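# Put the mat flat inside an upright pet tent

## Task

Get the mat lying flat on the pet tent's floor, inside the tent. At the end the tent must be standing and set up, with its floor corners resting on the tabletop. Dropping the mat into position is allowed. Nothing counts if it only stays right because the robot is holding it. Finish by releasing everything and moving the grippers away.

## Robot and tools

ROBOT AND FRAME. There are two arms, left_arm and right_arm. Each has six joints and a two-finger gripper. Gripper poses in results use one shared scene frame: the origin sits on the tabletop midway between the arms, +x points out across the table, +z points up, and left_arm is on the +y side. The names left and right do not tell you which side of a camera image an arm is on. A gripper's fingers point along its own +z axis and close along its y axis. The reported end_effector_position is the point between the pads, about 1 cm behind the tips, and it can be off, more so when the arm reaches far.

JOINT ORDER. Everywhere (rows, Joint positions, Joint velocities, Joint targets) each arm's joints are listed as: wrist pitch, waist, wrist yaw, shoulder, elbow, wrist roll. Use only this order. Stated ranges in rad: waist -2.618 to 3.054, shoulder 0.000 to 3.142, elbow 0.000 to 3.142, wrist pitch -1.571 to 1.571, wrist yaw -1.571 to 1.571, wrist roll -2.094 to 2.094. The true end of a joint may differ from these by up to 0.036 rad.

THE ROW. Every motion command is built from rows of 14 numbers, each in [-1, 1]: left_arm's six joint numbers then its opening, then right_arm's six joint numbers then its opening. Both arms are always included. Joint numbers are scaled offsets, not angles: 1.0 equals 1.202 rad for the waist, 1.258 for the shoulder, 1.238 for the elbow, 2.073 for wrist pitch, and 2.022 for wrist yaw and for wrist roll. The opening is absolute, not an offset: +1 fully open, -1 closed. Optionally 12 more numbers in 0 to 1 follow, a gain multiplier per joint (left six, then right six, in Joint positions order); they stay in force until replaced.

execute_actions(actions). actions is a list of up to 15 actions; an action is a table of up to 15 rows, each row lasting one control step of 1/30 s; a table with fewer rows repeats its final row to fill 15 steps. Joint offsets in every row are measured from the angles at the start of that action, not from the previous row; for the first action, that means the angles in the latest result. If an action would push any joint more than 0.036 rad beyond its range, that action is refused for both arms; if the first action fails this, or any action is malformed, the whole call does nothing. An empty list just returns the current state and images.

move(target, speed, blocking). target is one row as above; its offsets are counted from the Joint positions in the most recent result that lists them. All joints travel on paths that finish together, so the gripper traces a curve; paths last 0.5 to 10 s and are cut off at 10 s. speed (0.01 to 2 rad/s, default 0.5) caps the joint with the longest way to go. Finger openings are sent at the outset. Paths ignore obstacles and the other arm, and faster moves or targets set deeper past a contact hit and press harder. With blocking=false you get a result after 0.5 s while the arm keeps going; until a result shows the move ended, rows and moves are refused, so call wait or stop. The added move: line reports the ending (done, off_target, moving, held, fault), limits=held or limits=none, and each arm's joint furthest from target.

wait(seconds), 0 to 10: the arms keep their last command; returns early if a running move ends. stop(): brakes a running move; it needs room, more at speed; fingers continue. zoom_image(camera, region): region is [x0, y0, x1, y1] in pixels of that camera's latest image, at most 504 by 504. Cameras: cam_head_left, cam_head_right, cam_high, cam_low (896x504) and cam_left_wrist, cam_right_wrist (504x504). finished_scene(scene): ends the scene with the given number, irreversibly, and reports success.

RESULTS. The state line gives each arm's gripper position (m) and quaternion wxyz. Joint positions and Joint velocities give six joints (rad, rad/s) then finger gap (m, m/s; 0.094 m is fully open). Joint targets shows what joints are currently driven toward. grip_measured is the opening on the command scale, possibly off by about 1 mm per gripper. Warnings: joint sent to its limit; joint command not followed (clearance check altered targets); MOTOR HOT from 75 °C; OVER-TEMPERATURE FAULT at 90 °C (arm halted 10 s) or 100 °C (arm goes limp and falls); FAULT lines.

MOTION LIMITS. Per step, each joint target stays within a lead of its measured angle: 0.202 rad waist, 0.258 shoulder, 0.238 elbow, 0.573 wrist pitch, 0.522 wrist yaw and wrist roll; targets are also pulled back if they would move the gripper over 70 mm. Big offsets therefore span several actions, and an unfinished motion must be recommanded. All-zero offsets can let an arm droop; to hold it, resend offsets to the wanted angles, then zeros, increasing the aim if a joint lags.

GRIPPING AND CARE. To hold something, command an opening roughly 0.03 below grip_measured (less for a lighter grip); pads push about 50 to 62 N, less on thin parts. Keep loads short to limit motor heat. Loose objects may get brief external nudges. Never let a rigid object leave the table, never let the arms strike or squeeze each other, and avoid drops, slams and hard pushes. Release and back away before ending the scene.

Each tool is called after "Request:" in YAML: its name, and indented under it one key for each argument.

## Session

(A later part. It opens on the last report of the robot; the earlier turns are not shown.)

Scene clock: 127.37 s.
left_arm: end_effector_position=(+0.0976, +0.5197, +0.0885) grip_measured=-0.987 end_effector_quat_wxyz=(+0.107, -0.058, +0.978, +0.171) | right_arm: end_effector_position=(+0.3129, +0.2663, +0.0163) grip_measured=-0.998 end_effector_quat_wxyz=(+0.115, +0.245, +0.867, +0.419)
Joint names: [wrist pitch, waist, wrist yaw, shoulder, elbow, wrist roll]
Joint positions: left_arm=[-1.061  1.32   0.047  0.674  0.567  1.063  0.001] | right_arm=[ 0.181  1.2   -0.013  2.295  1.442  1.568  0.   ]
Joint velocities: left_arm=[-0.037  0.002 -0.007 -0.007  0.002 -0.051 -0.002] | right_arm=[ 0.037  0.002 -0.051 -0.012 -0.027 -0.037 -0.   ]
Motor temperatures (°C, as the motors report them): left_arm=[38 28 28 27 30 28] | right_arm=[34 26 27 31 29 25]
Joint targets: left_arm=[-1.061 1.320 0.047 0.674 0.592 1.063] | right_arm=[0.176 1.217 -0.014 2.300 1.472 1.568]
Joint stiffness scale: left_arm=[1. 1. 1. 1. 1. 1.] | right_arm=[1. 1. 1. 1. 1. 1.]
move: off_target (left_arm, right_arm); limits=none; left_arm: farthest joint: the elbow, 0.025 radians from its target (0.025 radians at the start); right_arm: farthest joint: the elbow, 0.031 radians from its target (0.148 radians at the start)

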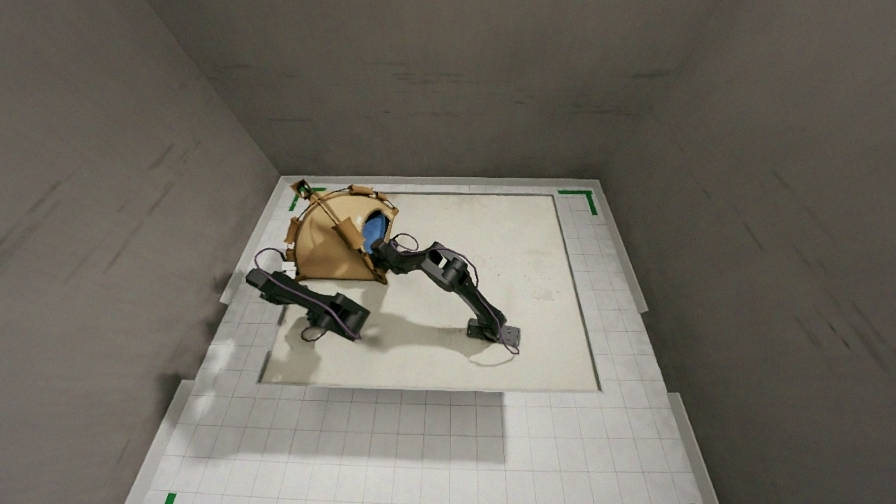

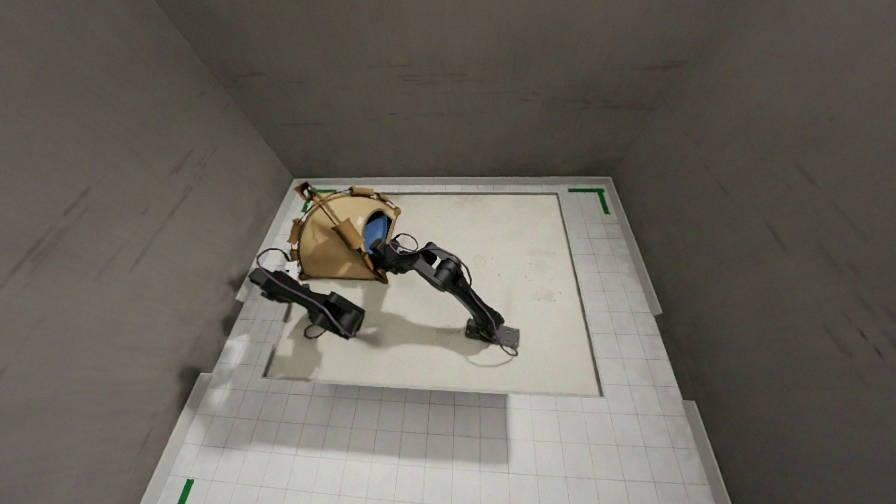

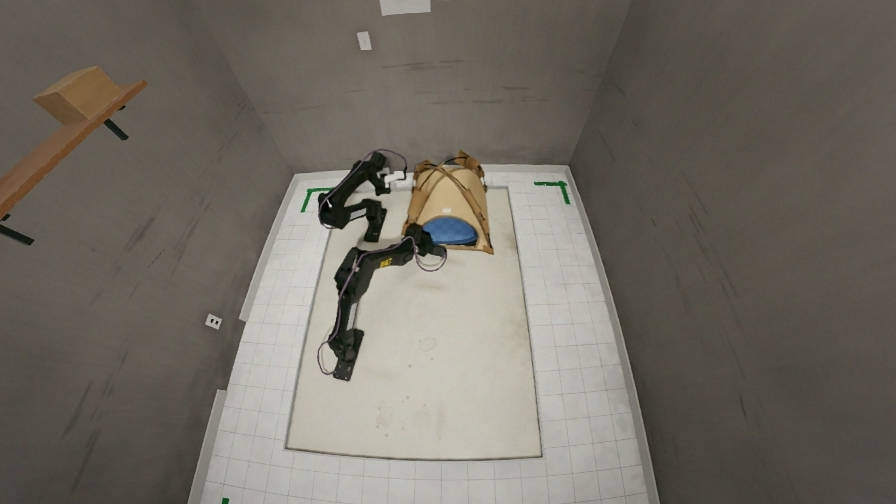

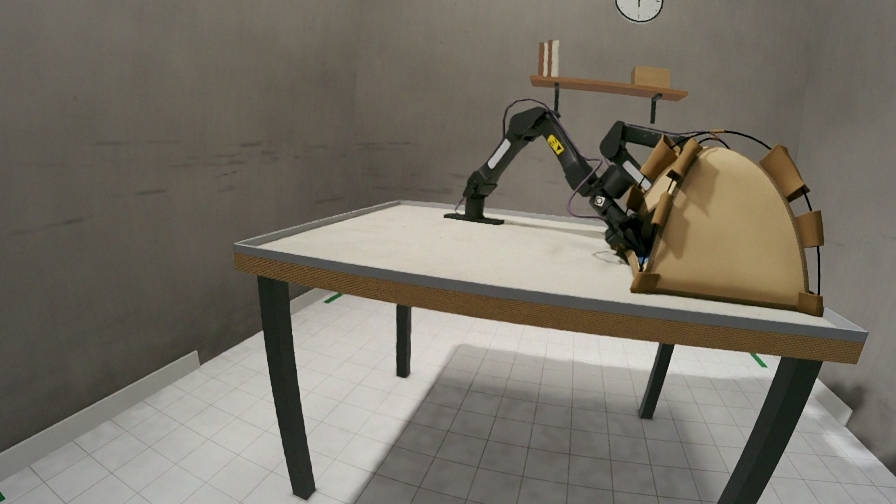

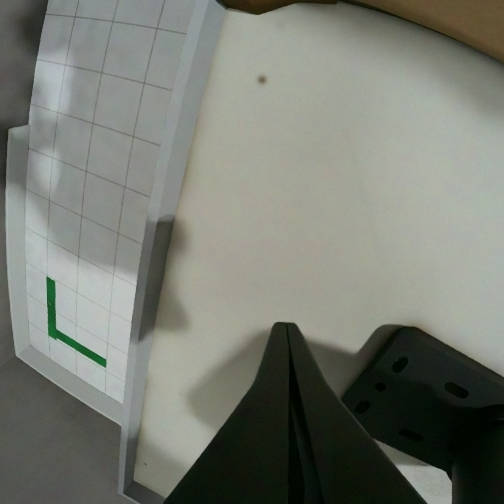

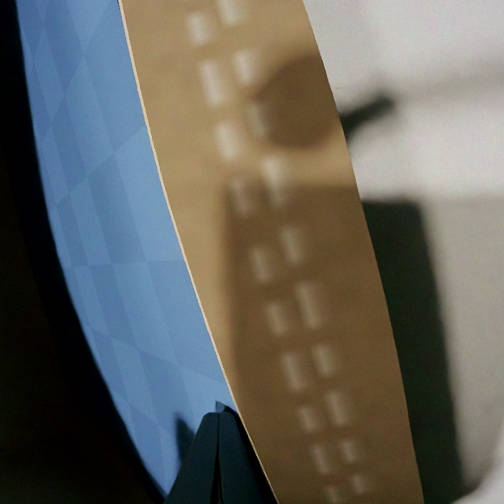

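Request:
move:
  target: [0,0,0,0,0.02,0,-1, 0,0,0,-0.105,0.025,0,-1]
  speed: 0.2

Request:
move:
  target: [0,0,0,0,0.02,0,-1, -0.19,-0.18,0,0.228,0.522,0,-1]
  speed: 0.35

Request:
zoom_image:
  camera: "cam_high"
  region: [380,180,540,300]

Scene clock: 128.87 s.
left_arm: end_effector_position=(+0.0976, +0.5197, +0.0885) grip_measured=-0.987 end_effector_quat_wxyz=(+0.107, -0.058, +0.978, +0.171) | right_arm: end_effector_position=(+0.3169, +0.2725, +0.0754) grip_measured=-0.998 end_effector_quat_wxyz=(+0.127, +0.238, +0.845, +0.462)
Joint names: [wrist pitch, waist, wrist yaw, shoulder, elbow, wrist roll]
Joint positions: left_arm=[-1.061  1.32   0.047  0.674  0.567  1.063  0.001] | right_arm=[ 0.18   1.2   -0.013  2.193  1.442  1.568  0.   ]
Joint velocities: left_arm=[-0.081  0.007 -0.022  0.007 -0.002 -0.066 -0.   ] | right_arm=[ 0.022  0.017 -0.051 -0.017  0.007  0.066  0.   ]
Motor temperatures (°C, as the motors report them): left_arm=[38 28 28 27 30 28] | right_arm=[34 26 27 31 29 25]
Joint targets: left_arm=[-1.061 1.320 0.047 0.674 0.592 1.063] | right_arm=[0.181 1.200 -0.013 2.163 1.473 1.568]
Joint stiffness scale: left_arm=[1. 1. 1. 1. 1. 1.] | right_arm=[1. 1. 1. 1. 1. 1.]
move: off_target (left_arm, right_arm); limits=none; left_arm: farthest joint: the elbow, 0.025 radians from its target (0.025 radians at the start); right_arm: farthest joint: the elbow, 0.031 radians from its target (0.031 radians at the start)

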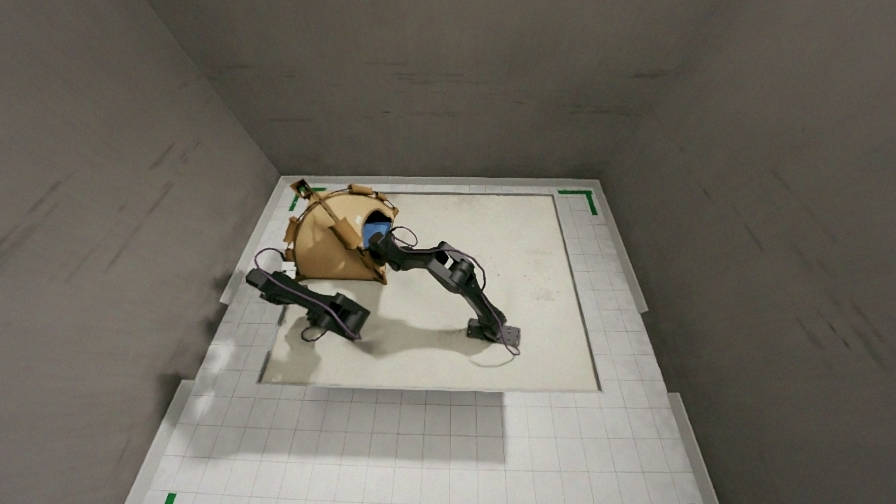

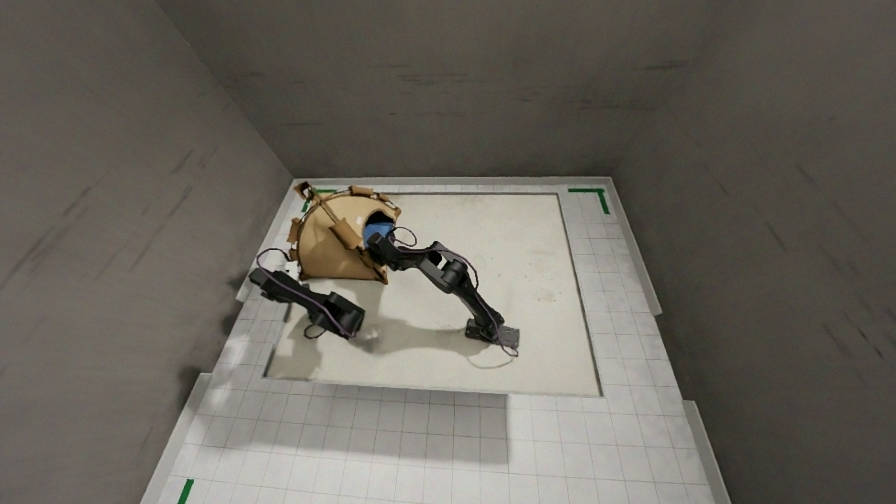

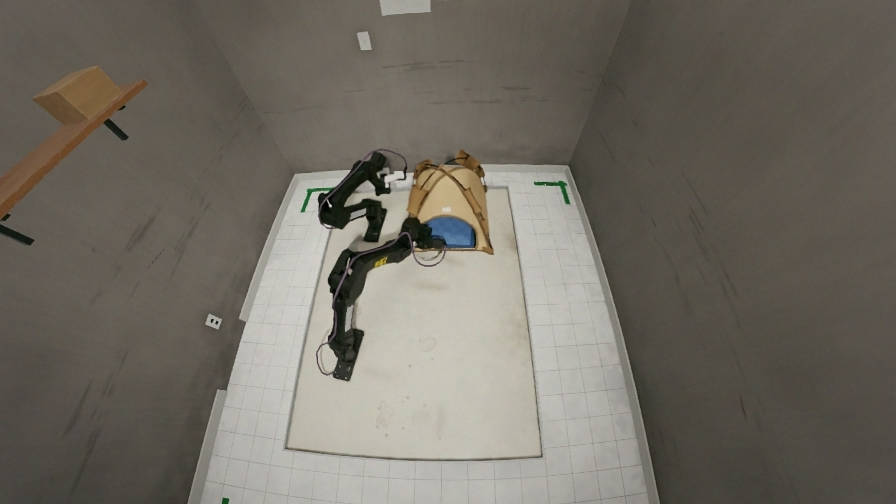

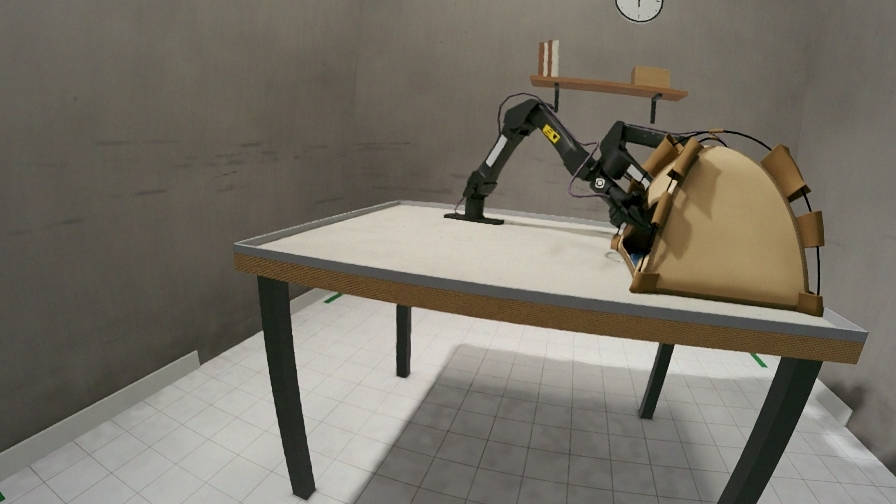

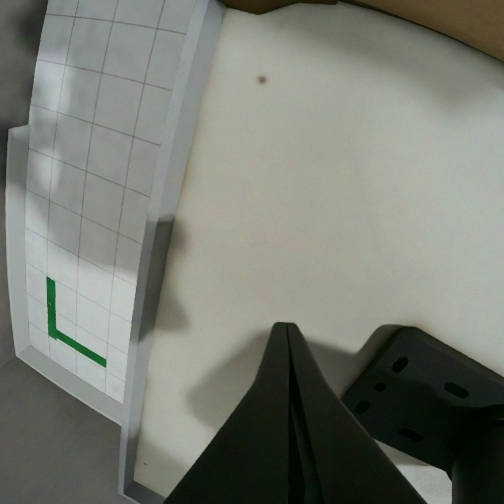

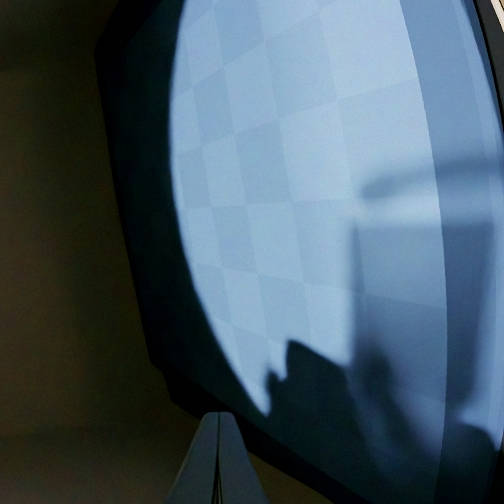

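Scene clock: 131.37 s.
left_arm: end_effector_position=(+0.0976, +0.5197, +0.0885) grip_measured=-0.987 end_effector_quat_wxyz=(+0.107, -0.058, +0.978, +0.171) | right_arm: end_effector_position=(+0.4688, +0.2464, +0.0837) grip_measured=-0.998 end_effector_quat_wxyz=(+0.164, +0.332, +0.829, +0.418)
Joint names: [wrist pitch, waist, wrist yaw, shoulder, elbow, wrist roll]
Joint positions: left_arm=[-1.061  1.32   0.047  0.674  0.567  1.063  0.001] | right_arm=[-0.209  0.987 -0.013  2.484  2.053  1.568  0.   ]
Joint velocities: left_arm=[-0.066  0.002 -0.007  0.002  0.007 -0.095 -0.001] | right_arm=[-0.007  0.007 -0.037 -0.002 -0.002 -0.022 -0.   ]
Motor temperatures (°C, as the motors report them): left_arm=[38 28 28 27 30 28] | right_arm=[34 26 27 31 29 25]
Joint targets: left_arm=[-1.061 1.320 0.047 0.674 0.592 1.063] | right_arm=[-0.214 0.983 -0.013 2.480 2.088 1.568]
Joint stiffness scale: left_arm=[1. 1. 1. 1. 1. 1.] | right_arm=[1. 1. 1. 1. 1. 1.]
move: off_target (left_arm, right_arm); limits=none; left_arm: farthest joint: the elbow, 0.025 radians from its target (0.025 radians at the start); right_arm: farthest joint: the elbow, 0.035 radians from its target (0.647 radians at the start)

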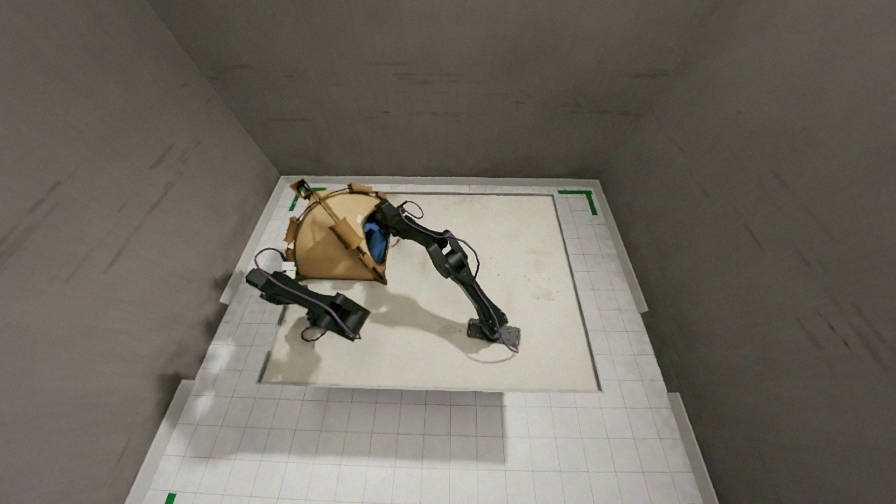

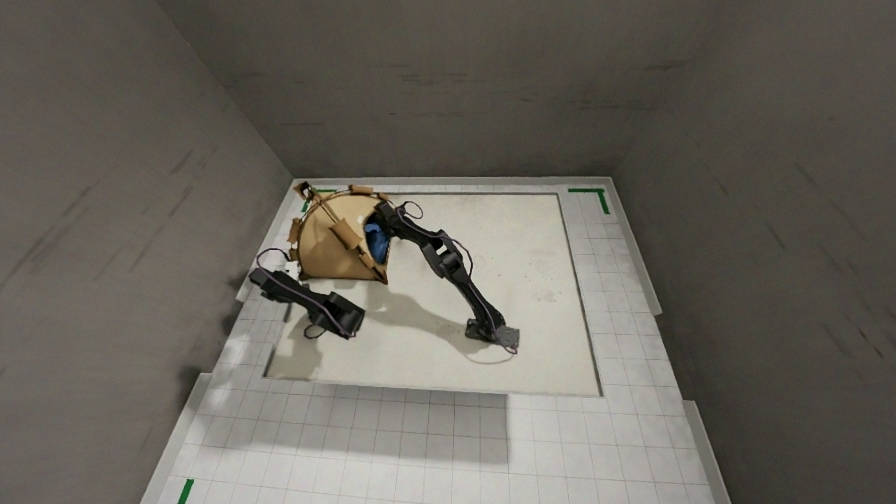

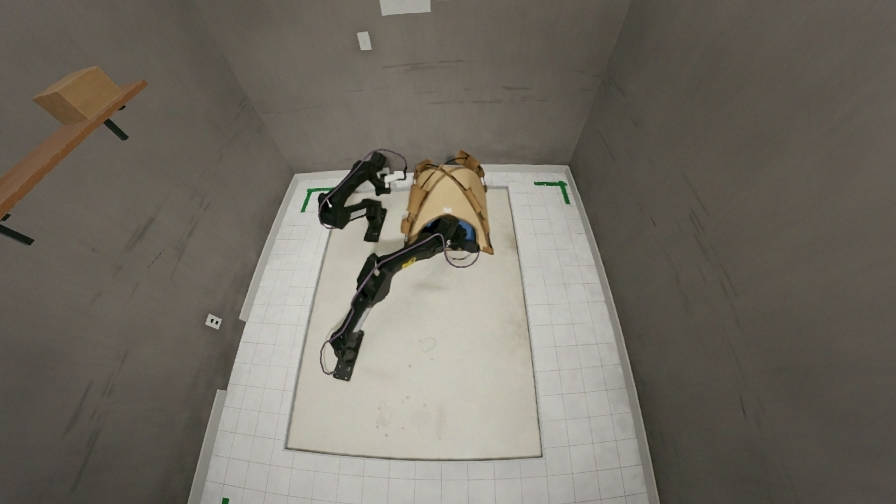

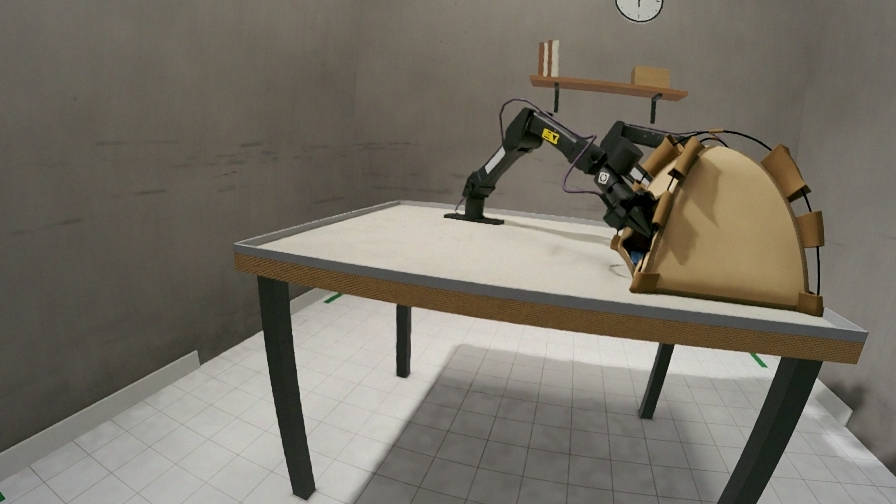

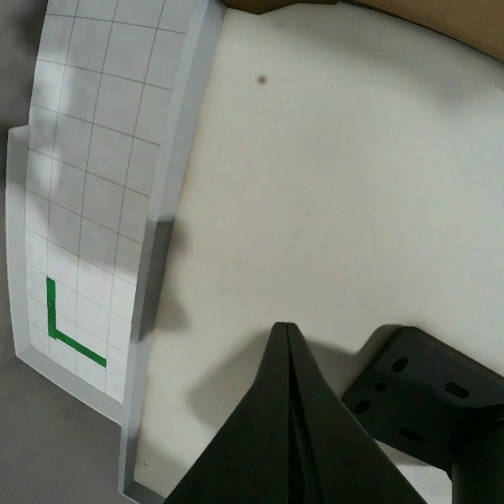

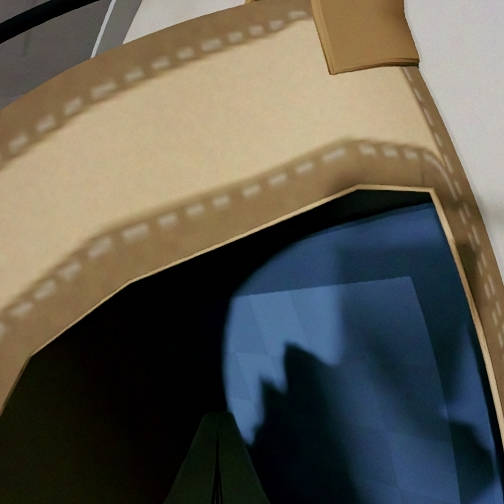

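Region (380, 180, 540, 300) of cam_high's 896x504 image, scaled by 3.150, with more detail than that image has; it fills the top 378 rows of this view, and the rest is white.

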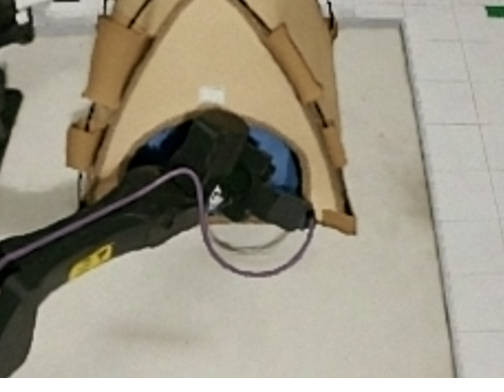

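It already fell flat. Withdraw.

Request:
move:
  target: [0,0.25,0,0,0.02,0,-1, 0.2,-0.05,0,-0.65,-0.92,0,-1]
  speed: 0.7

Request:
zoom_image:
  camera: "cam_high"
  region: [380,140,540,300]

Scene clock: 134.13 s.
left_arm: end_effector_position=(+0.0528, +0.5325, +0.0885) grip_measured=-0.987 end_effector_quat_wxyz=(+0.081, -0.199, +0.959, +0.185) | right_arm: end_effector_position=(+0.3466, +0.0864, +0.1133) grip_measured=-0.998 end_effector_quat_wxyz=(+0.183, +0.349, +0.811, +0.433)
Joint names: [wrist pitch, waist, wrist yaw, shoulder, elbow, wrist roll]
Joint positions: left_arm=[-1.061  1.611  0.047  0.674  0.567  1.063  0.001] | right_arm=[ 0.183  0.937 -0.013  1.697  0.922  1.568  0.   ]
Joint velocities: left_arm=[ 0.037  0.002 -0.007  0.002 -0.012  0.022 -0.   ] | right_arm=[-0.051  0.002  0.037  0.002 -0.007  0.022  0.   ]
Motor temperatures (°C, as the motors report them): left_arm=[37 28 28 27 30 28] | right_arm=[34 26 27 31 29 25]
Joint targets: left_arm=[-1.061 1.621 0.047 0.674 0.592 1.063] | right_arm=[0.206 0.928 -0.013 1.666 0.914 1.568]
Joint stiffness scale: left_arm=[1. 1. 1. 1. 1. 1.] | right_arm=[1. 1. 1. 1. 1. 1.]
move: off_target (left_arm, right_arm); limits=none; left_arm: farthest joint: the elbow, 0.025 radians from its target (0.025 radians at the start); right_arm: farthest joint: the shoulder, 0.031 radians from its target (0.818 radians at the start)

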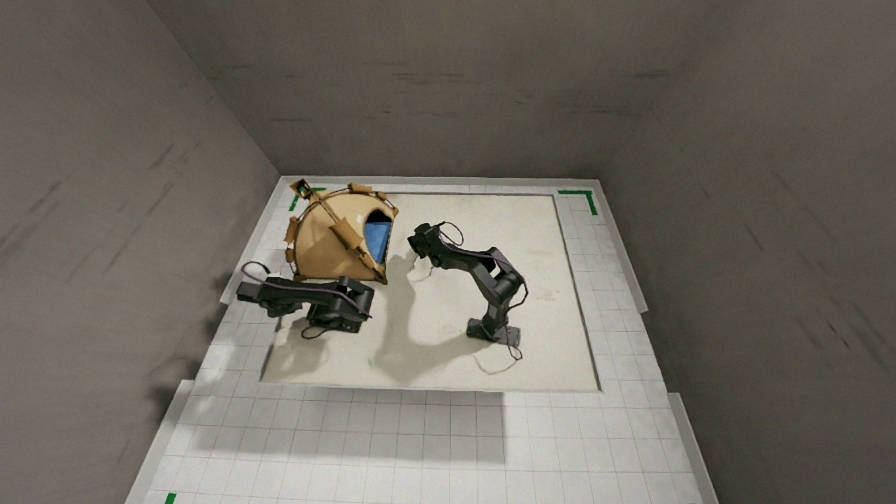

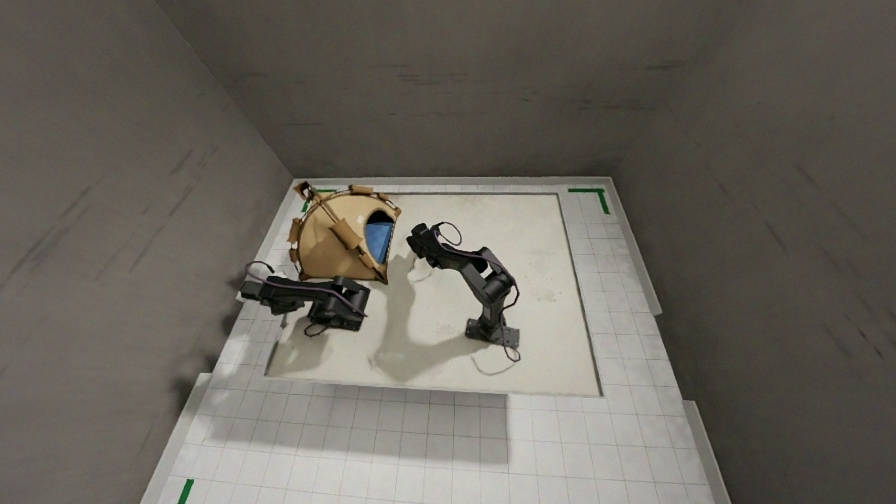

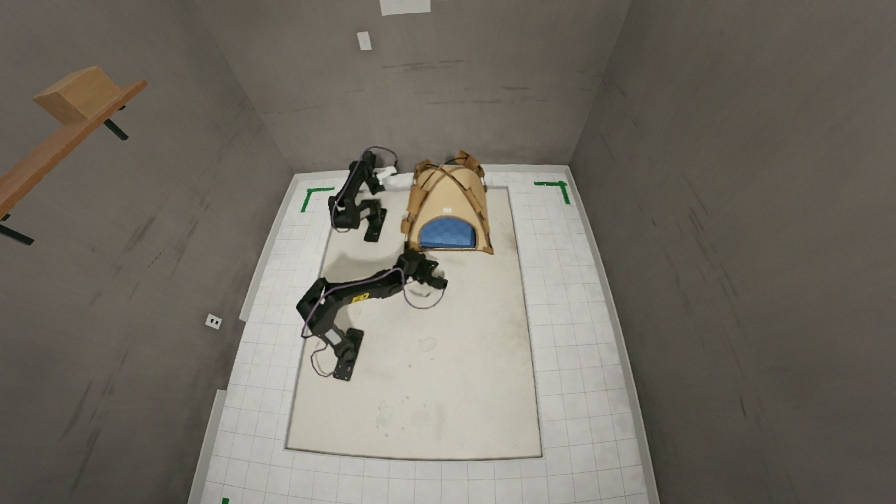

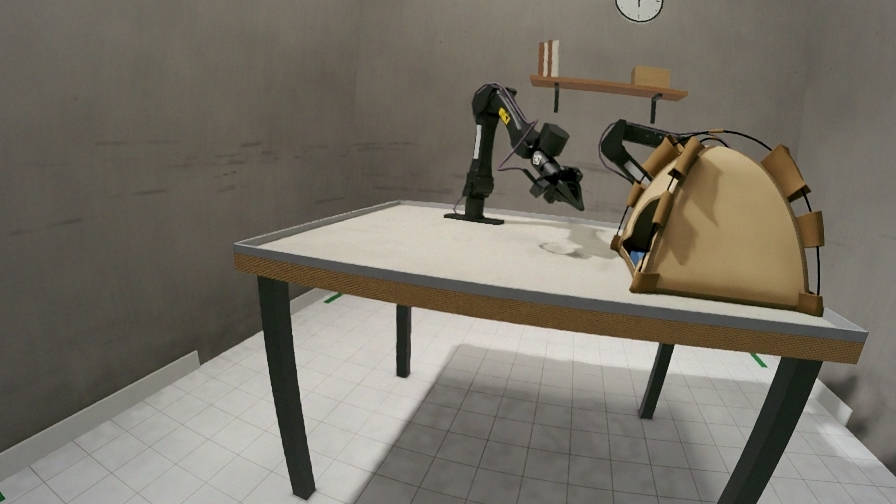

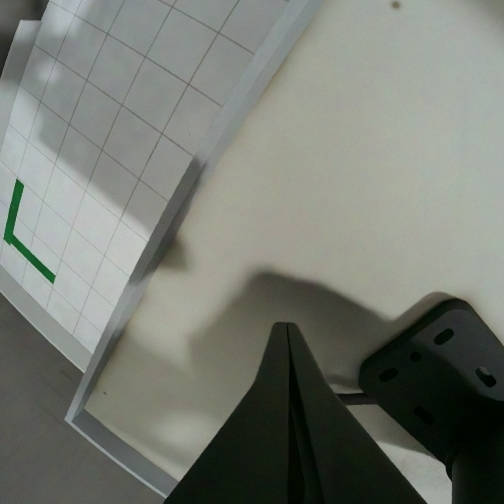

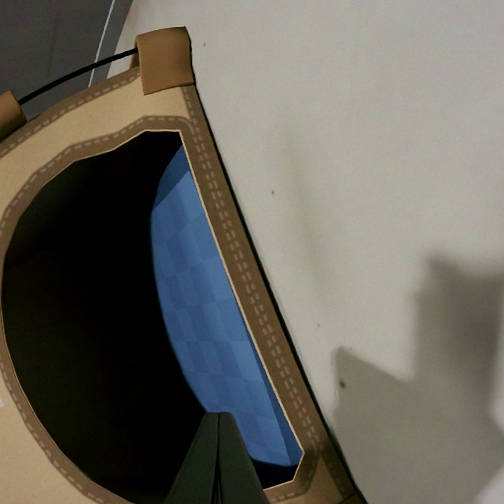

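Region (380, 140, 540, 300) of cam_high's 896x504 image, scaled by 3.150, with more detail than that image has.

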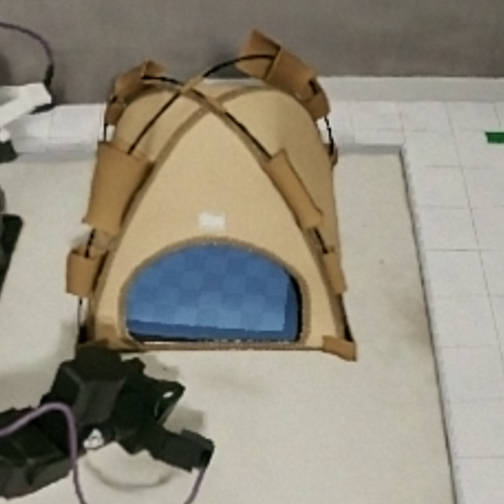

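Request:
finished_scene:
  scene: 2

The scene is finished: the task was done.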